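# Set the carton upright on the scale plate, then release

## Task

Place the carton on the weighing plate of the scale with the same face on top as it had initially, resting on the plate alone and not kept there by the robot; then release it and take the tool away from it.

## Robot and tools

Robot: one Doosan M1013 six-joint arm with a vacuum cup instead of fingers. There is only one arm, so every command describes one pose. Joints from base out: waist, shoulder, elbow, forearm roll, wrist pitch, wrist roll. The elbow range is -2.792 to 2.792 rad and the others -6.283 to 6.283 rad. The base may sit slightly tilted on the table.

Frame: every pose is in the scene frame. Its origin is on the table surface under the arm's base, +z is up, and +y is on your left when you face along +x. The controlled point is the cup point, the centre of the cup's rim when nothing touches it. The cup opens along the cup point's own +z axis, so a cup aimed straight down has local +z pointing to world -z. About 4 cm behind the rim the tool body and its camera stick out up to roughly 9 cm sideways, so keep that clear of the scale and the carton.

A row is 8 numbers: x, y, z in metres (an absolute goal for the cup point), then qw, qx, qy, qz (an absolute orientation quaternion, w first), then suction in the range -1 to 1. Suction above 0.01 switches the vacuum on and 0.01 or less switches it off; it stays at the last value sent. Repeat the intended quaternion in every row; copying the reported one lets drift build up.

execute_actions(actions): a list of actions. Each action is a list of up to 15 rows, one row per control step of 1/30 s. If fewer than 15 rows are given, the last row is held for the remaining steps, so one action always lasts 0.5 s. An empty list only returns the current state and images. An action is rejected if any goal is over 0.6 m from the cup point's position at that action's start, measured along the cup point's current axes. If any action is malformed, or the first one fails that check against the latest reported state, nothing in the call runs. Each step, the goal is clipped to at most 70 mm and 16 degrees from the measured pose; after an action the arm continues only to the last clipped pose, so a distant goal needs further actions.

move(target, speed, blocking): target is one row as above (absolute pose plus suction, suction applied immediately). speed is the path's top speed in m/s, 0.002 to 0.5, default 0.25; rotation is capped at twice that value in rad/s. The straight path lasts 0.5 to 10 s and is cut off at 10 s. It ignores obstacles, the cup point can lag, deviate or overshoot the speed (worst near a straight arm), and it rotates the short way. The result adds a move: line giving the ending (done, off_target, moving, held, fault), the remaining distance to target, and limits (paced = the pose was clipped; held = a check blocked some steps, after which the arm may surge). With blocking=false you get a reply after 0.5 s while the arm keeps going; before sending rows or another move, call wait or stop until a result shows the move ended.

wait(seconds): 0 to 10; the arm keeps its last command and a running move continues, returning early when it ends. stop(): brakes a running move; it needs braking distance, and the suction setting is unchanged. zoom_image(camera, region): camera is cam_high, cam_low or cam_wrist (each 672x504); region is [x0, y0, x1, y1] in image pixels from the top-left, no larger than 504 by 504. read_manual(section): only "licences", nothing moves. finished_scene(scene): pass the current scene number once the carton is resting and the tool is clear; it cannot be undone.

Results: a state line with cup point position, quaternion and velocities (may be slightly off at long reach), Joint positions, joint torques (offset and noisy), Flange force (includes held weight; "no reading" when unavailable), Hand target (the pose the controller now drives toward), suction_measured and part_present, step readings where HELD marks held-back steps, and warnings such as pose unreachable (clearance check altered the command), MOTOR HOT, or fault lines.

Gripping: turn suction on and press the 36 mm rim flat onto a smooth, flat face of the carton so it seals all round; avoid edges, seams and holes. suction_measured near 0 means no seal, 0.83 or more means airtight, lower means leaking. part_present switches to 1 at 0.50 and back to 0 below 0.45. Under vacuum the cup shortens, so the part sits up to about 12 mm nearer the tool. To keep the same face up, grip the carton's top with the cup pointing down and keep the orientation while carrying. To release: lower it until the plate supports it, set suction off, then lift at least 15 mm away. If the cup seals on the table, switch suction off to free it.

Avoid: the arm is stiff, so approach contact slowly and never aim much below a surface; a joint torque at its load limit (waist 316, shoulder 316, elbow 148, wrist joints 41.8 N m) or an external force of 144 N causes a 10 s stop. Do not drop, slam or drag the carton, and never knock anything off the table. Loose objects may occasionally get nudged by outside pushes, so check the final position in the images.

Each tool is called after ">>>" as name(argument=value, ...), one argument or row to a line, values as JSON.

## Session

>>> execute_actions(
  actions=[],
)

Scene clock: 0.00 s.
end_effector_position=(+0.6445, +0.0179, +0.3764) suction_measured=0.00 part_present=0 end_effector_quat_wxyz=(+0.007, -0.013, +1.000, +0.002) end_effector_velocity=(-0.000, -0.000, -0.001) end_effector_angular_velocity=(-0.000, +0.001, -0.001)
Joint positions: [-0.053  0.168  1.62   0.001  1.354 -0.051]
Joint velocities: [-0.     0.     0.001 -0.    -0.     0.001]
Joint torques (N m, as the joint torque sensors report them, + toward a larger angle): no reading
Flange force (N, the push that the arm receives, along the end effector's own x y z axes): no reading
Hand target: +0.644, +0.018, +0.376; +0.007, -0.013, +1.000, +0.002

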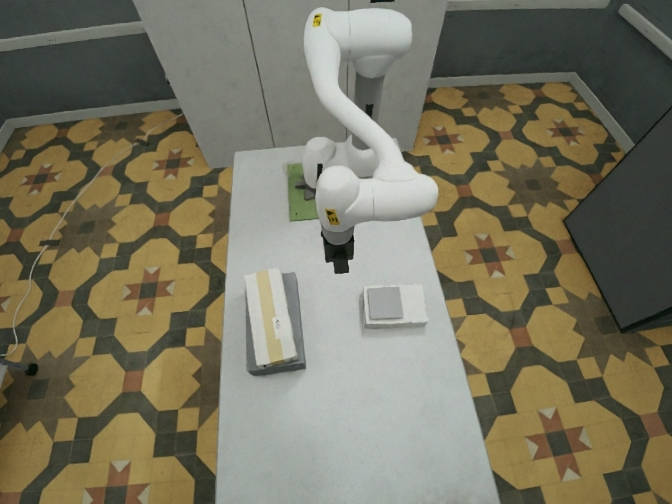

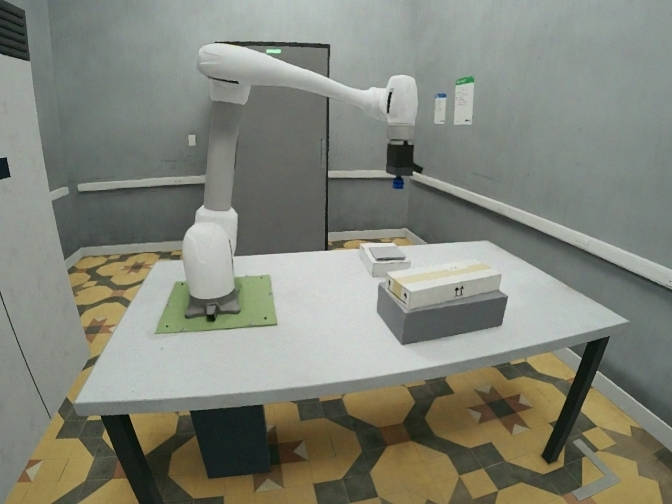

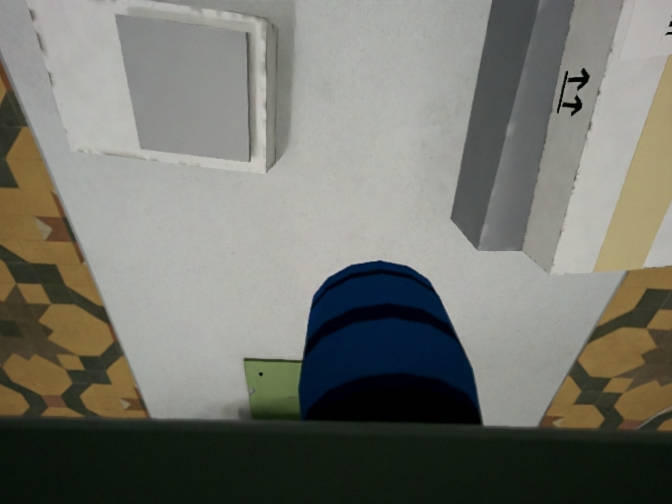

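>>> move(
  target=[0.77, -0.24, 0.3, 0, -0.078, 0.997, 0, 0],
  speed=0.4,
)

>>> zoom_image(
  camera="cam_low",
  region=[340, 220, 520, 355],
)

Scene clock: 1.50 s.
end_effector_position=(+0.7701, -0.2400, +0.3000) suction_measured=0.00 part_present=0 end_effector_quat_wxyz=(+0.000, -0.078, +0.997, -0.000) end_effector_velocity=(-0.000, +0.001, -0.001) end_effector_angular_velocity=(+0.003, +0.002, +0.000)
Joint positions: [-0.368  0.456  1.374 -0.008  1.324 -0.494]
Joint velocities: [ 0.     0.001  0.001  0.002  0.002 -0.001]
Joint torques (N m, as the joint torque sensors report them, + toward a larger angle): [ -0.14 -79.76 -37.85   4.02   0.3    0.05]
Flange force (N, the push that the arm receives, along the end effector's own x y z axes): [1.8 1.2 -2.3]
Hand target: +0.770, -0.240, +0.300; +0.000, -0.078, +0.997, -0.000
Off the commanded pose: 0.000 m, 0 deg.
move: done

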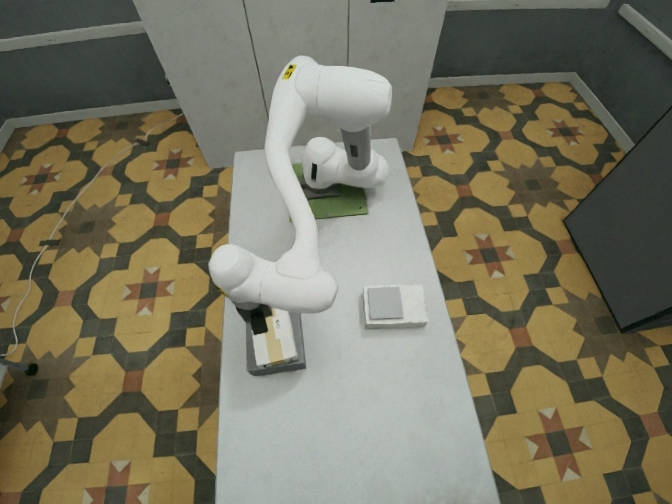

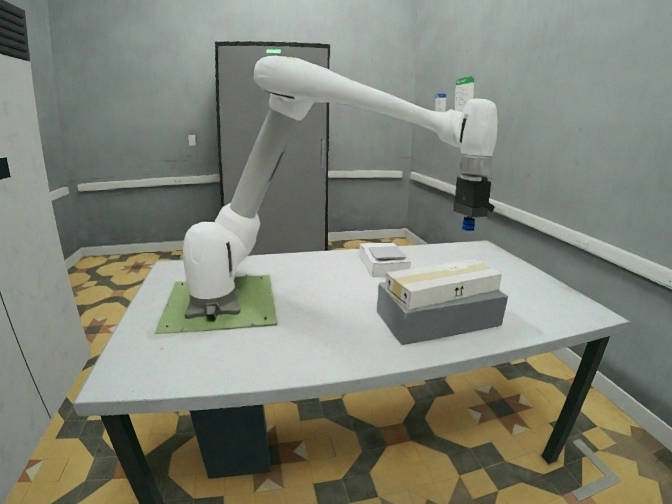

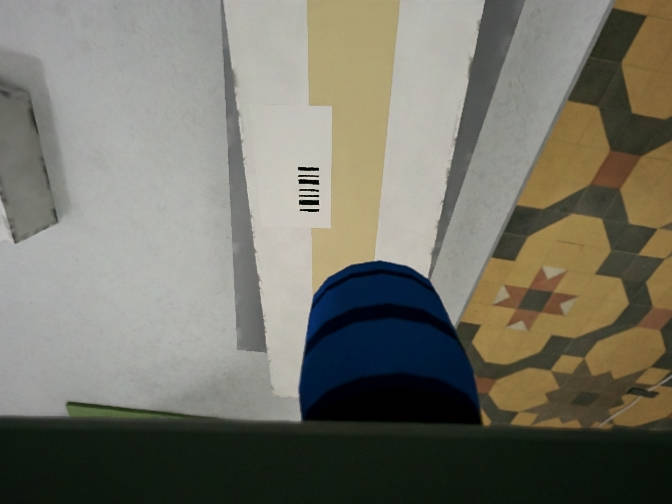

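Region (340, 220, 520, 355) of cam_low's 672x504 image, scaled by 2.800, with more detail than that image has; it fills the top 378 rows of this view, and the rest is white.

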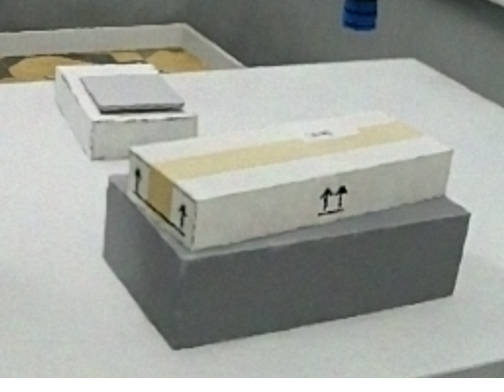

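>>> move(
  target=[0.795, -0.2345, 0.182, 0, -0.073, 0.997, 0, 1],
  speed=0.25,
)

Scene clock: 2.57 s.
end_effector_position=(+0.7949, -0.2345, +0.1820) suction_measured=0.00 part_present=0 end_effector_quat_wxyz=(-0.000, -0.073, +0.997, -0.000) end_effector_velocity=(+0.001, -0.001, +0.001) end_effector_angular_velocity=(-0.001, -0.003, +0.000)
Joint positions: [-0.353  0.553  1.446 -0.008  1.155 -0.467]
Joint velocities: [-0.     0.    -0.002 -0.    -0.001 -0.001]
Joint torques (N m, as the joint torque sensors report them, + toward a larger angle): [ -1.1  -83.67 -34.95   3.98   0.38  -0.21]
Flange force (N, the push that the arm receives, along the end effector's own x y z axes): [3.1 3.3 -5.4]
Hand target: +0.795, -0.234, +0.182; -0.000, -0.073, +0.997, -0.000
Off the commanded pose: 0.000 m, 0 deg.
move: done

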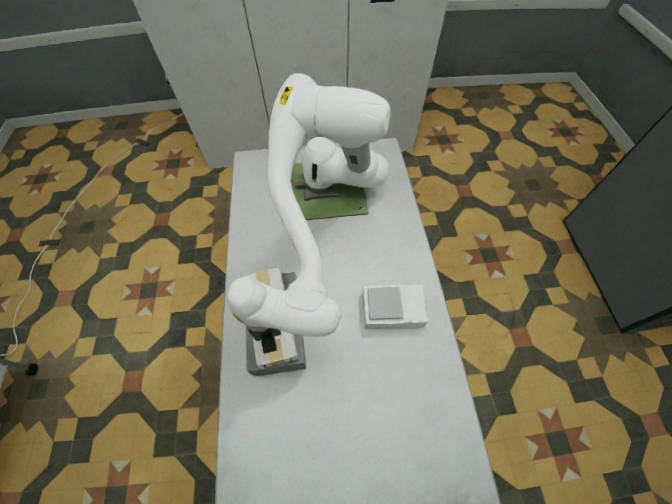

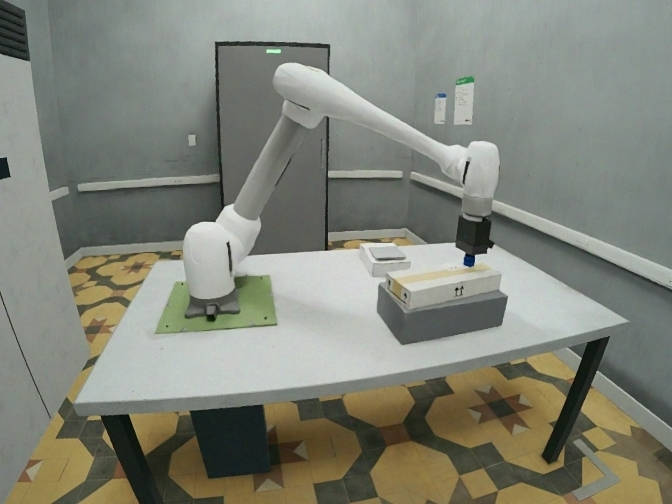

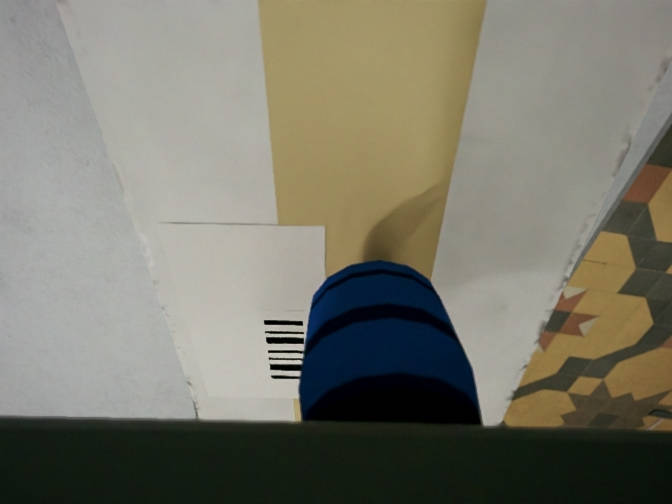

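>>> move(
  target=[0.795, -0.2315, 0.157, 0, -0.073, 0.997, 0, 1],
  speed=0.04,
)

>>> zoom_image(
  camera="cam_low",
  region=[340, 220, 520, 355],
)

Scene clock: 3.60 s.
end_effector_position=(+0.7950, -0.2315, +0.1569) suction_measured=0.84 part_present=1 end_effector_quat_wxyz=(-0.000, -0.073, +0.997, -0.000) end_effector_velocity=(+0.000, -0.000, +0.001) end_effector_angular_velocity=(-0.001, -0.001, +0.001)
Joint positions: [-0.35   0.569  1.47  -0.008  1.116 -0.464]
Joint velocities: [ 0.    -0.    -0.002 -0.001  0.001 -0.   ]
Joint torques (N m, as the joint torque sensors report them, + toward a larger angle): [  1.21 -98.64 -43.59   3.33   0.34  -0.04]
Flange force (N, the push that the arm receives, along the end effector's own x y z axes): [5.1 2.2 12.1]
Hand target: +0.795, -0.232, +0.157; -0.000, -0.073, +0.997, -0.000
Off the commanded pose: 0.000 m, 0 deg.
move: done

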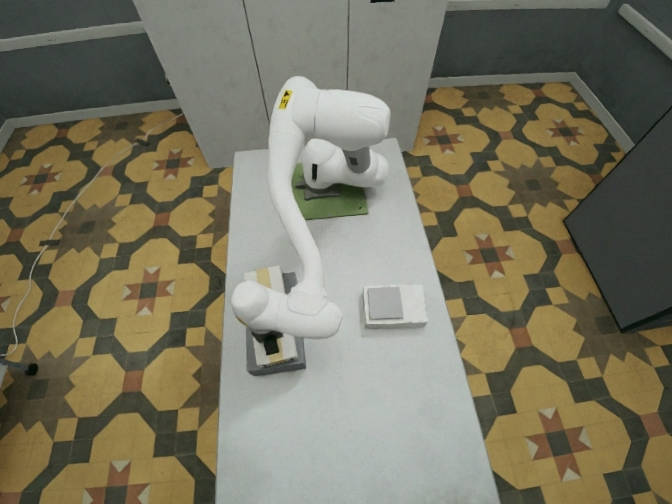

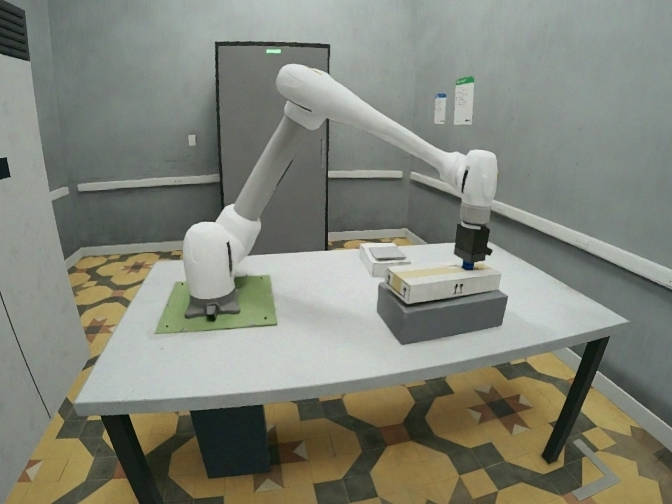

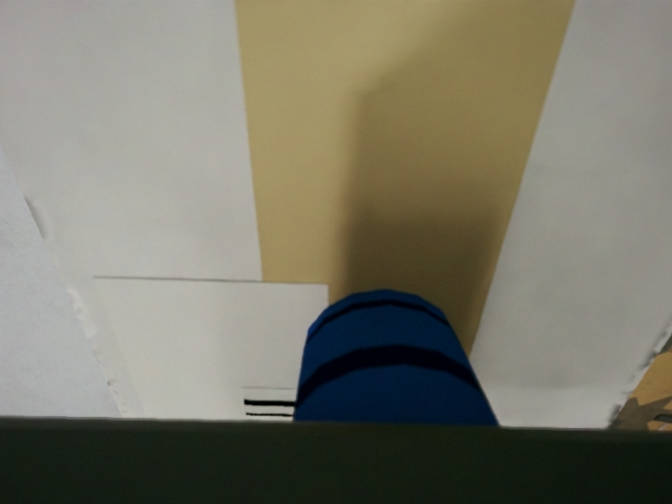

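Region (340, 220, 520, 355) of cam_low's 672x504 image, scaled by 2.800, with more detail than that image has; it fills the top 378 rows of this view, and the rest is white.

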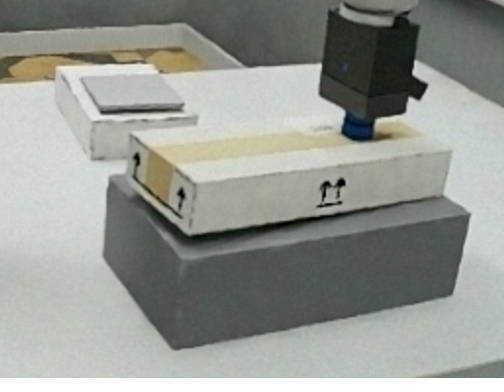

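Far-heavy again; lift to see the tilt.

>>> move(
  target=[0.795, -0.2315, 0.175, 0, -0.073, 0.997, 0, 1],
  speed=0.03,
)

>>> zoom_image(
  camera="cam_low",
  region=[340, 220, 520, 355],
)

Scene clock: 4.57 s.
end_effector_position=(+0.7950, -0.2315, +0.1750) suction_measured=0.90 part_present=1 end_effector_quat_wxyz=(-0.000, -0.073, +0.997, +0.000) end_effector_velocity=(-0.001, -0.001, -0.000) end_effector_angular_velocity=(+0.000, +0.002, -0.002)
Joint positions: [-0.349  0.557  1.454 -0.008  1.144 -0.464]
Joint velocities: [-0.001  0.     0.    -0.     0.001  0.001]
Joint torques (N m, as the joint torque sensors report them, + toward a larger angle): [  -0.13 -100.58  -45.09    4.      0.21    0.22]
Flange force (N, the push that the arm receives, along the end effector's own x y z axes): [3.5 1.4 15.0]
Hand target: +0.795, -0.231, +0.175; +0.000, -0.073, +0.997, +0.000
Off the commanded pose: 0.000 m, 0 deg.
move: done

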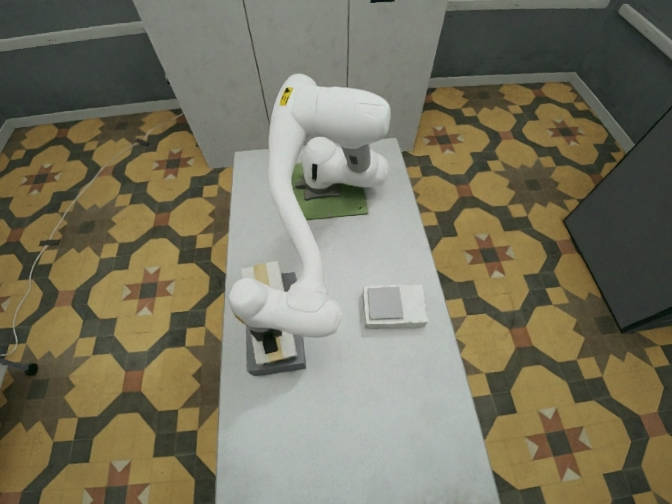

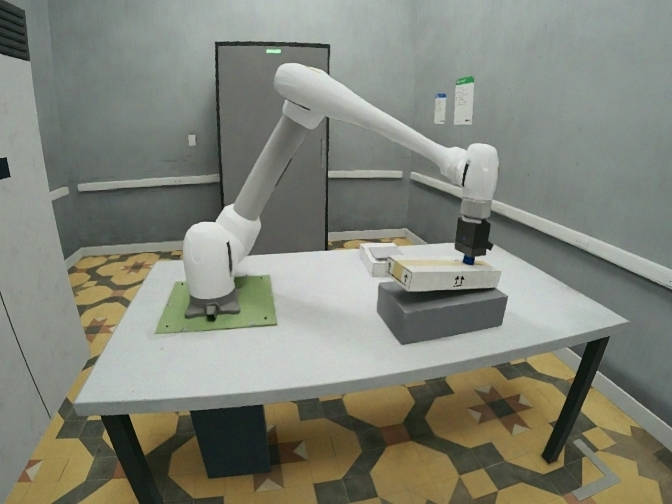

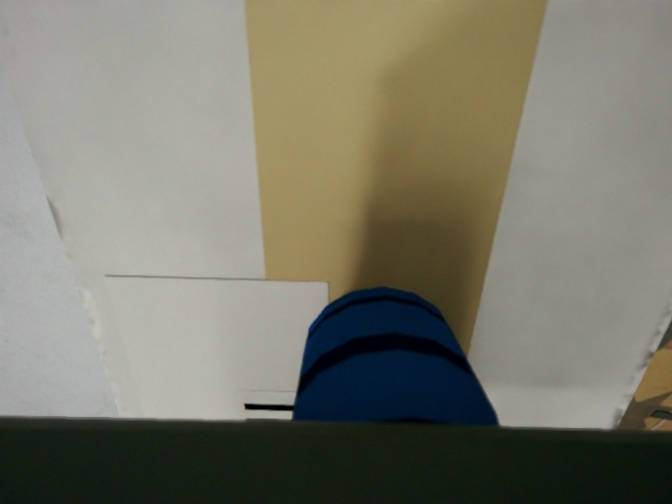

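Region (340, 220, 520, 355) of cam_low's 672x504 image, scaled by 2.800, with more detail than that image has; it fills the top 378 rows of this view, and the rest is white.

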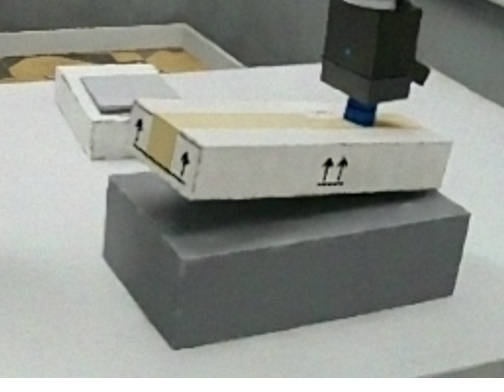

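>>> move(
  target=[0.667, 0.187, 0.2, 0, 0.052, 0.9986, 0, 1],
  speed=0.2,
)

>>> move(
  target=[0.667, 0.187, 0.15, 0, 0.052, 0.9986, 0, 1],
  speed=0.07,
)

>>> zoom_image(
  camera="cam_low",
  region=[300, 190, 460, 310],
)

>>> zoom_image(
  camera="cam_high",
  region=[300, 210, 500, 360],
)

Scene clock: 7.43 s.
end_effector_position=(+0.6667, +0.1870, +0.2002) suction_measured=0.90 part_present=1 end_effector_quat_wxyz=(-0.000, +0.052, +0.999, -0.000) end_effector_velocity=(+0.000, -0.001, +0.000) end_effector_angular_velocity=(-0.002, -0.000, +0.000)
Joint positions: [0.195 0.344 1.73  0.    1.083 0.327]
Joint velocities: [-0.     0.    -0.001 -0.002  0.     0.   ]
Joint torques (N m, as the joint torque sensors report them, + toward a larger angle): [ -0.8  -78.17 -42.73   3.89  -0.19   0.23]
Flange force (N, the push that the arm receives, along the end effector's own x y z axes): [0.4 -0.1 13.5]
Hand target: +0.667, +0.187, +0.200; -0.000, +0.052, +0.999, -0.000
Off the commanded pose: 0.000 m, 0 deg.
move: done

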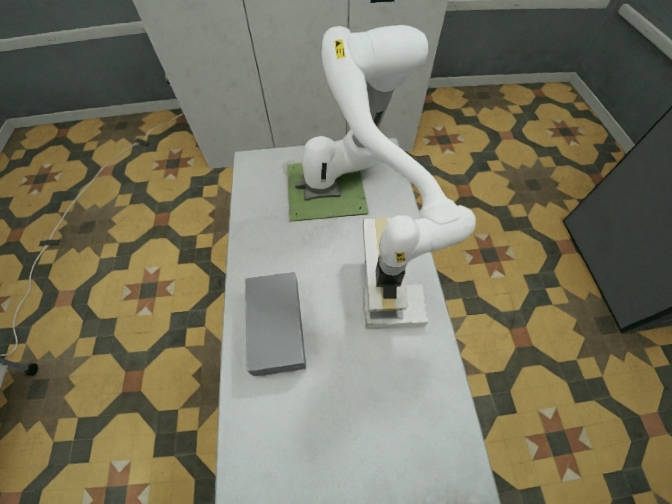

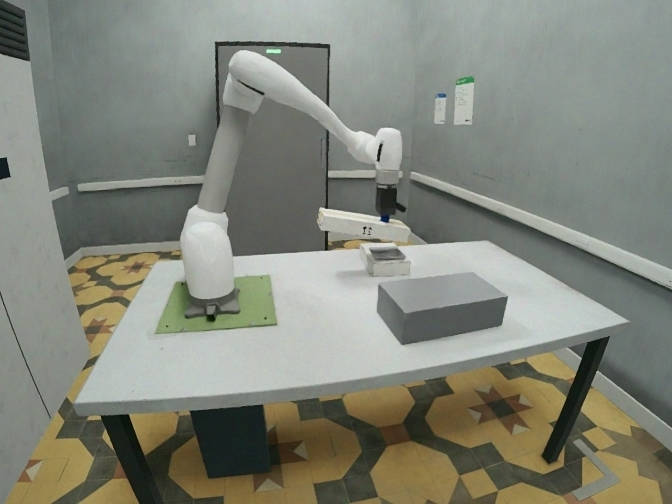

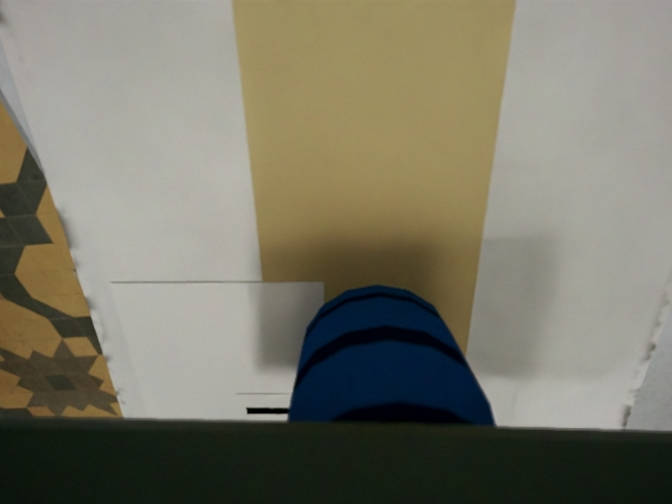

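Scene clock: 8.43 s.
end_effector_position=(+0.6670, +0.1870, +0.1500) suction_measured=0.90 part_present=1 end_effector_quat_wxyz=(+0.000, +0.052, +0.999, -0.000) end_effector_velocity=(+0.000, +0.001, +0.000) end_effector_angular_velocity=(+0.001, -0.002, +0.001)
Joint positions: [0.195 0.386 1.774 0.    0.997 0.327]
Joint velocities: [ 0.001  0.    -0.     0.    -0.002  0.   ]
Joint torques (N m, as the joint torque sensors report them, + toward a larger angle): [ -0.02 -79.63 -41.87   3.36  -0.01  -0.07]
Flange force (N, the push that the arm receives, along the end effector's own x y z axes): [3.7 -2.0 14.2]
Hand target: +0.667, +0.187, +0.150; +0.000, +0.052, +0.999, -0.000
Off the commanded pose: 0.000 m, 0 deg.
move: done

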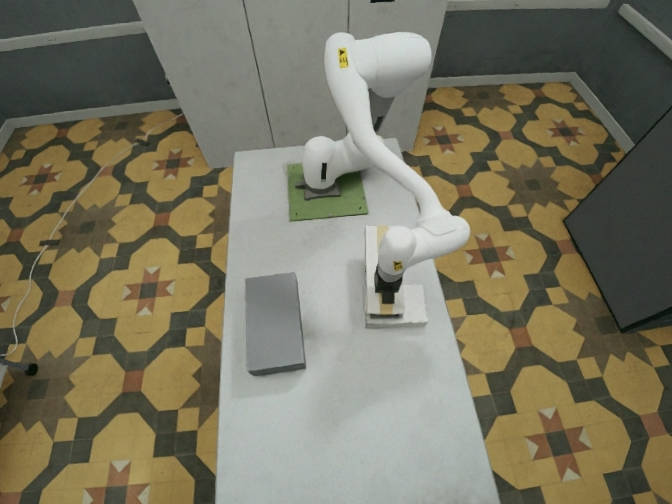

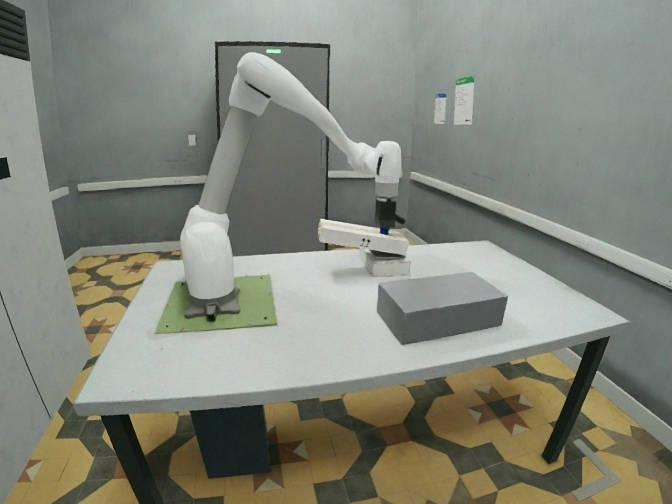

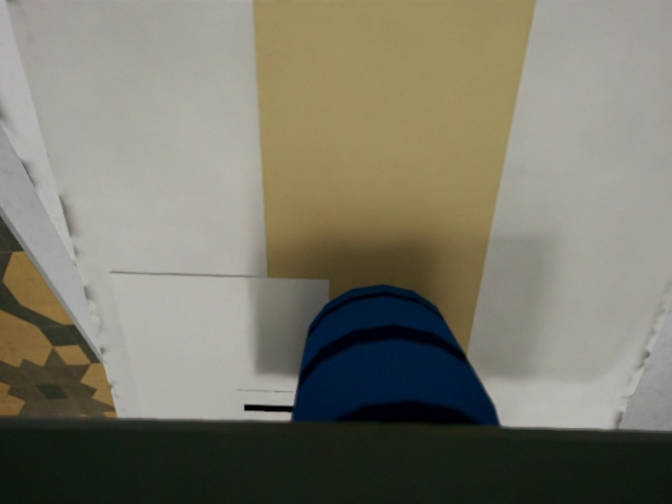

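Region (300, 190, 460, 310) of cam_low's 672x504 image, scaled by 3.150, with more detail than that image has; it fills the top 378 rows of this view, and the rest is white.

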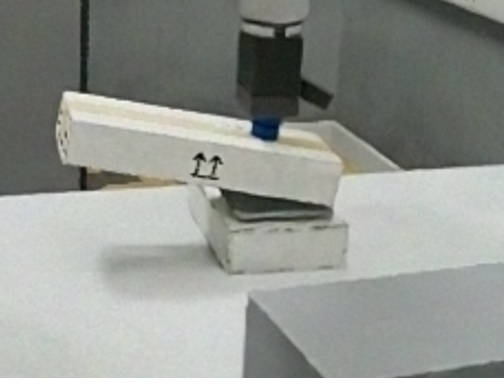

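Region (300, 210, 500, 360) of cam_high's 672x504 image, scaled by 2.520, with more detail than that image has; it fills the top 378 rows of this view, and the rest is white.

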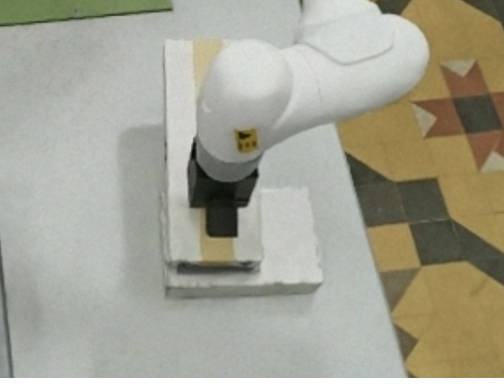

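>>> move(
  target=[0.676, 0.185, 0.141, 0, 0.052, 0.9986, 0, 1],
  speed=0.03,
)

>>> move(
  target=[0.667, 0.186, 0.125, 0, 0.052, 0.9986, 0, 1],
  speed=0.018,
)

>>> zoom_image(
  camera="cam_low",
  region=[300, 190, 460, 310],
)

Scene clock: 9.37 s.
end_effector_position=(+0.6760, +0.1850, +0.1410) suction_measured=0.90 part_present=1 end_effector_quat_wxyz=(+0.000, +0.052, +0.999, +0.000) end_effector_velocity=(+0.000, -0.000, +0.000) end_effector_angular_velocity=(+0.000, -0.000, +0.000)
Joint positions: [0.189 0.406 1.764 0.    0.987 0.322]
Joint velocities: [-0.     0.    -0.     0.    -0.    -0.001]
Joint torques (N m, as the joint torque sensors report them, + toward a larger angle): [ -1.39 -81.89 -41.22   3.42   0.09  -0.19]
Flange force (N, the push that the arm receives, along the end effector's own x y z axes): [2.8 0.1 14.2]
Hand target: +0.676, +0.185, +0.141; +0.000, +0.052, +0.999, -0.000
Off the commanded pose: 0.000 m, 0 deg.
move: done

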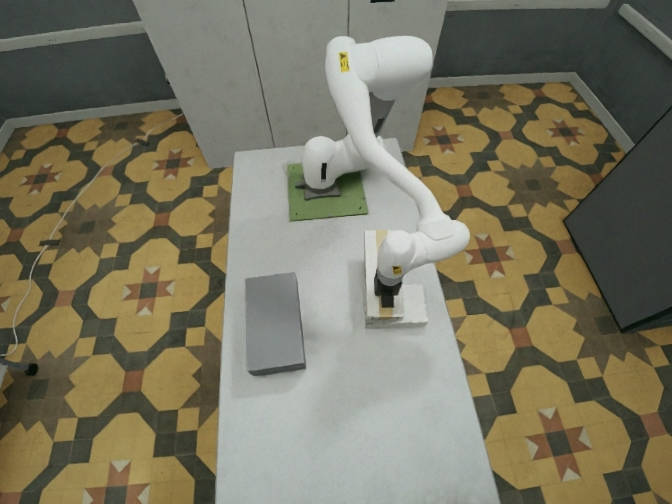

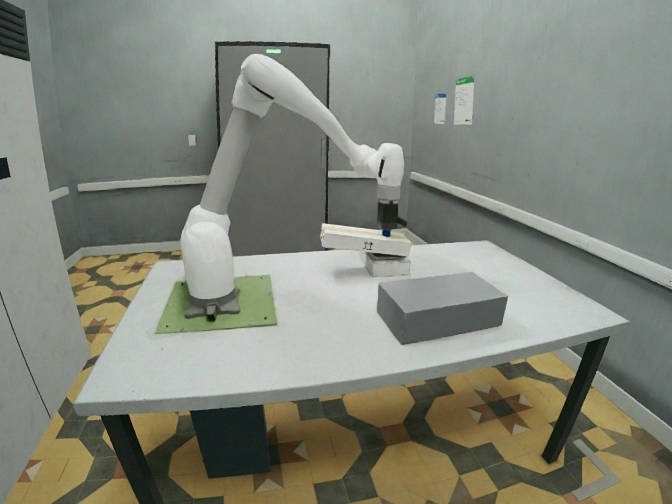

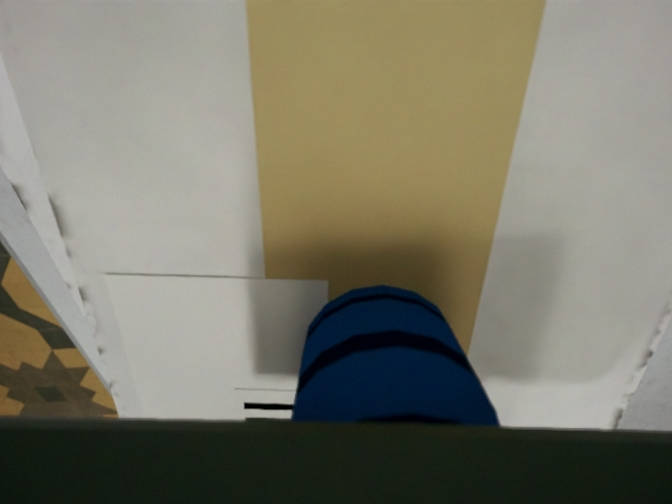

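Scene clock: 10.60 s.
end_effector_position=(+0.6670, +0.1860, +0.1250) suction_measured=0.90 part_present=1 end_effector_quat_wxyz=(+0.000, +0.052, +0.999, -0.000) end_effector_velocity=(+0.001, +0.001, +0.001) end_effector_angular_velocity=(+0.000, -0.002, +0.002)
Joint positions: [0.193 0.409 1.794 0.    0.954 0.326]
Joint velocities: [ 0.    -0.001 -0.001 -0.    -0.    -0.001]
Joint torques (N m, as the joint torque sensors report them, + toward a larger angle): [ -0.63 -81.47 -39.81   3.38  -0.08  -0.17]
Flange force (N, the push that the arm receives, along the end effector's own x y z axes): [1.4 0.0 14.0]
Hand target: +0.667, +0.186, +0.125; +0.000, +0.052, +0.999, -0.000
Off the commanded pose: 0.000 m, 0 deg.
move: done

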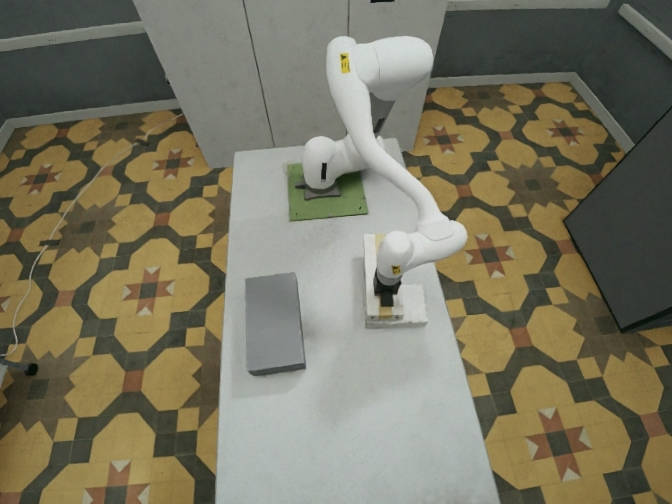

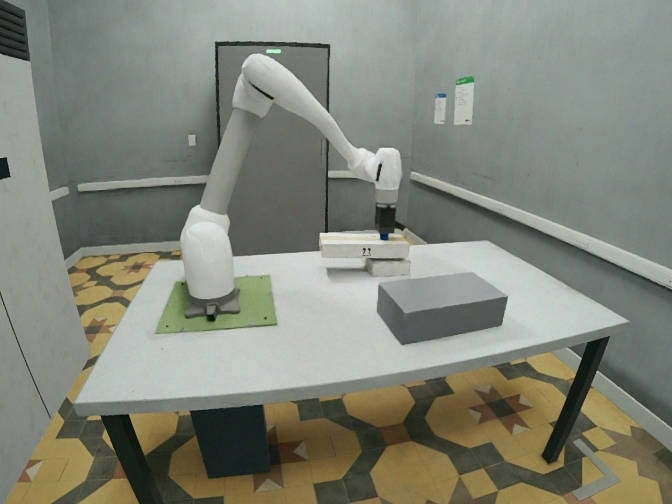

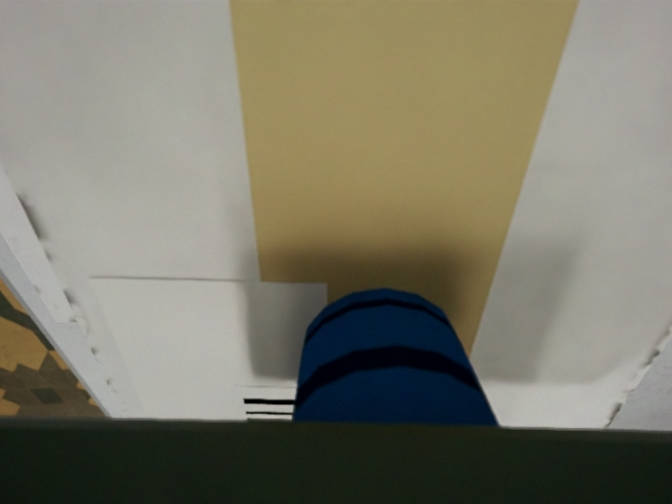

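Region (300, 190, 460, 310) of cam_low's 672x504 image, scaled by 3.150, with more detail than that image has; it fills the top 378 rows of this view, and the rest is white.

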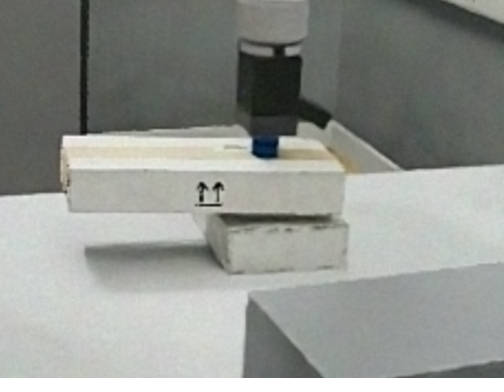

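>>> move(
  target=[0.665, 0.186, 0.1215, 0, 0.052, 0.9986, 0, 1],
  speed=0.01,
)

Scene clock: 11.37 s.
end_effector_position=(+0.6651, +0.1860, +0.1216) suction_measured=0.90 part_present=1 end_effector_quat_wxyz=(+0.000, +0.052, +0.999, +0.000) end_effector_velocity=(+0.000, +0.001, -0.000) end_effector_angular_velocity=(-0.000, -0.001, +0.001)
Joint positions: [0.194 0.41  1.8   0.    0.947 0.326]
Joint velocities: [ 0.001  0.001 -0.001 -0.    -0.001  0.   ]
Joint torques (N m, as the joint torque sensors report them, + toward a larger angle): [  2.1  -57.61 -22.24   4.21   1.08  -0.16]
Flange force (N, the push that the arm receives, along the end effector's own x y z axes): [-2.7 -2.6 -19.9]
Hand target: +0.665, +0.186, +0.122; +0.000, +0.052, +0.999, -0.000
Off the commanded pose: 0.000 m, 0 deg.
move: done

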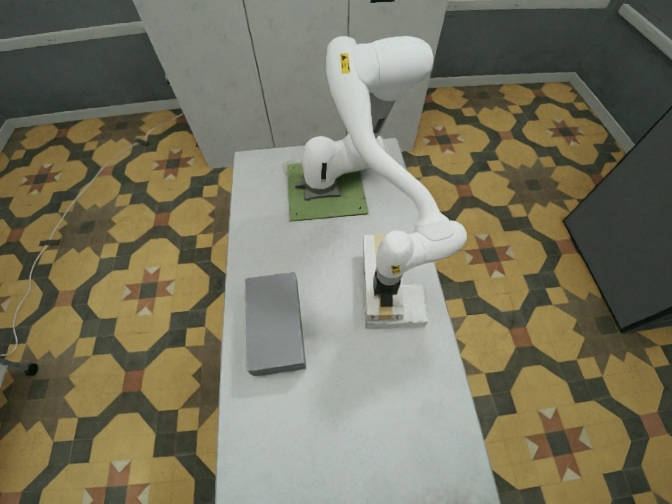

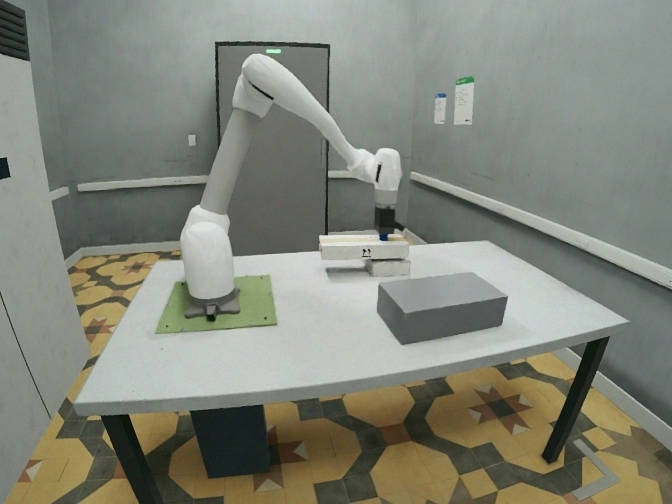

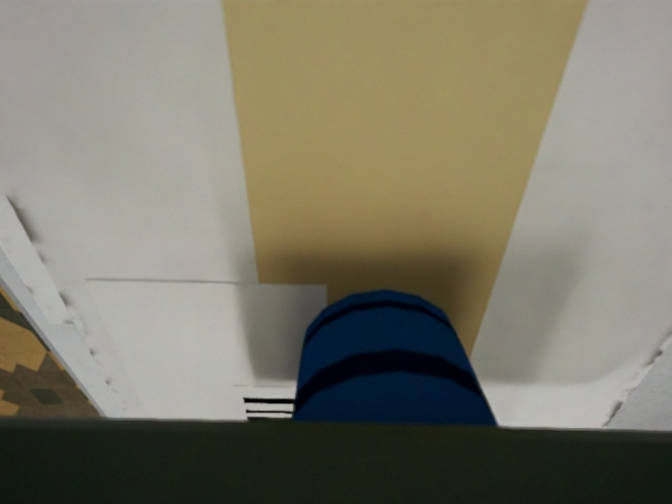

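>>> execute_actions(
  actions=[
    [[0.665, 0.186, 0.123, 0, 0.052, 0.9986, 0, 0]],
  ],
)

>>> move(
  target=[0.665, 0.186, 0.3, 0, 0.052, 0.9986, 0, 0],
  speed=0.3,
)

>>> zoom_image(
  camera="cam_low",
  region=[300, 190, 460, 310],
)

Scene clock: 11.97 s.
end_effector_position=(+0.6650, +0.1860, +0.1230) suction_measured=0.00 part_present=0 end_effector_quat_wxyz=(-0.000, +0.052, +0.999, -0.000) end_effector_velocity=(-0.001, +0.000, -0.000) end_effector_angular_velocity=(-0.000, +0.002, -0.000)
Joint positions: [0.194 0.408 1.799 0.001 0.949 0.326]
Joint velocities: [ 0.     0.    -0.     0.     0.002  0.   ]
Joint torques (N m, as the joint torque sensors report them, + toward a larger angle): [ -2.57 -58.99 -23.66   3.38   0.21   0.15]
Flange force (N, the push that the arm receives, along the end effector's own x y z axes): [-0.4 3.0 -19.0]
Hand target: +0.665, +0.186, +0.123; -0.000, +0.052, +0.999, +0.000
Off the commanded pose: 0.000 m, 0 deg.
Step readings (end_effector_position):
0: (+0.6651, +0.1860, +0.1216)
1: (+0.6651, +0.1860, +0.1216)
2: (+0.6650, +0.1860, +0.1218)
4: (+0.6649, +0.1860, +0.1225)
8: (+0.6650, +0.1860, +0.1229)
15: end_effector_position above

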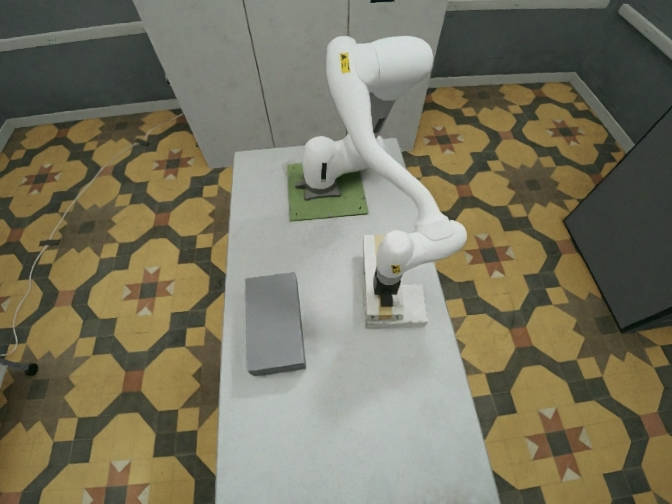

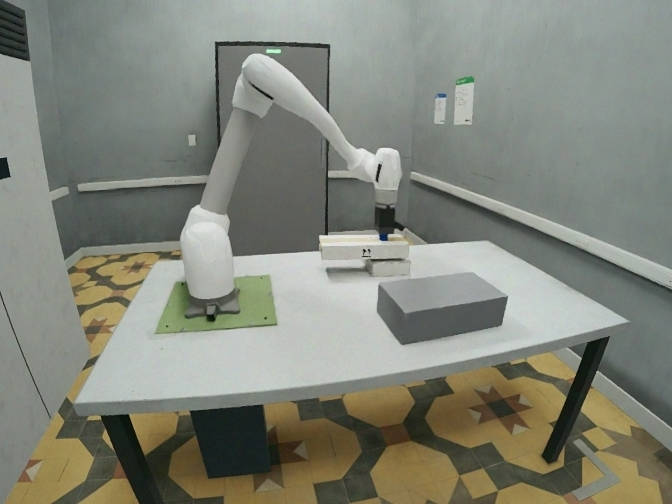

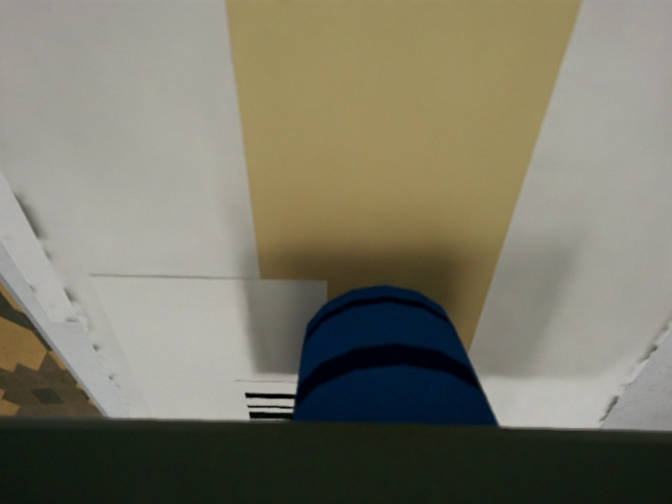

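Scene clock: 12.97 s.
end_effector_position=(+0.6650, +0.1862, +0.3001) suction_measured=0.00 part_present=0 end_effector_quat_wxyz=(+0.000, +0.052, +0.999, +0.000) end_effector_velocity=(+0.000, +0.000, +0.001) end_effector_angular_velocity=(+0.001, -0.001, +0.000)
Joint positions: [0.194 0.278 1.626 0.001 1.253 0.326]
Joint velocities: [ 0.    -0.    -0.001  0.001  0.    -0.   ]
Joint torques (N m, as the joint torque sensors report them, + toward a larger angle): [  0.25 -61.94 -36.85   3.73  -0.03   0.29]
Flange force (N, the push that the arm receives, along the end effector's own x y z axes): [0.8 -2.1 -3.9]
Hand target: +0.665, +0.186, +0.300; -0.000, +0.052, +0.999, +0.000
Off the commanded pose: 0.000 m, 0 deg.
move: done

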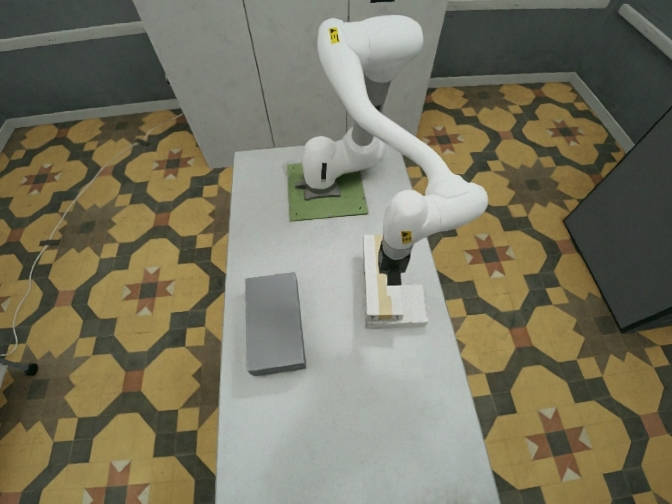

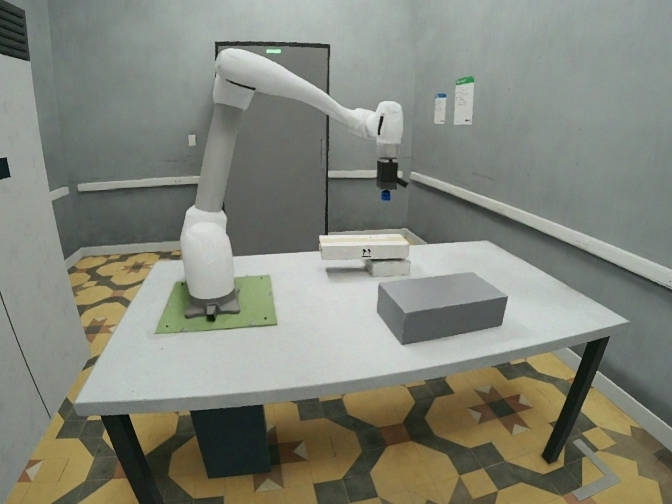

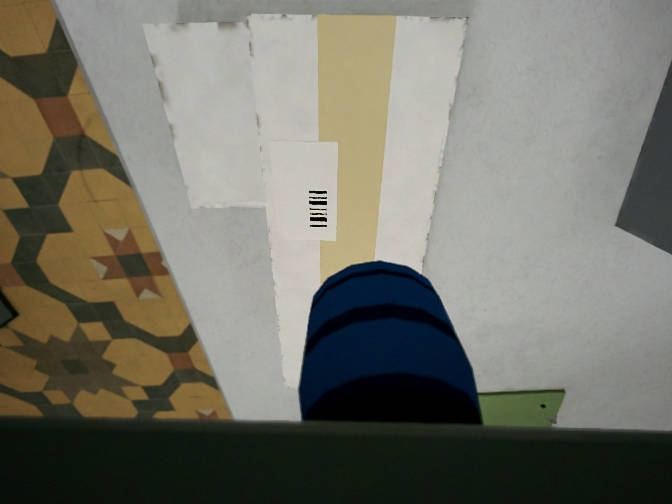

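Region (300, 190, 460, 310) of cam_low's 672x504 image, scaled by 3.150, with more detail than that image has; it fills the top 378 rows of this view, and the rest is white.

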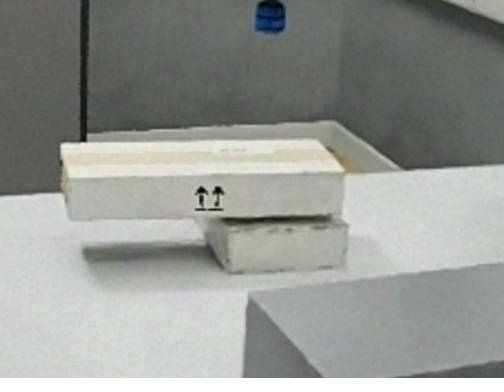

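>>> finished_scene(
  scene=2,
)

The scene is finished: the task was done.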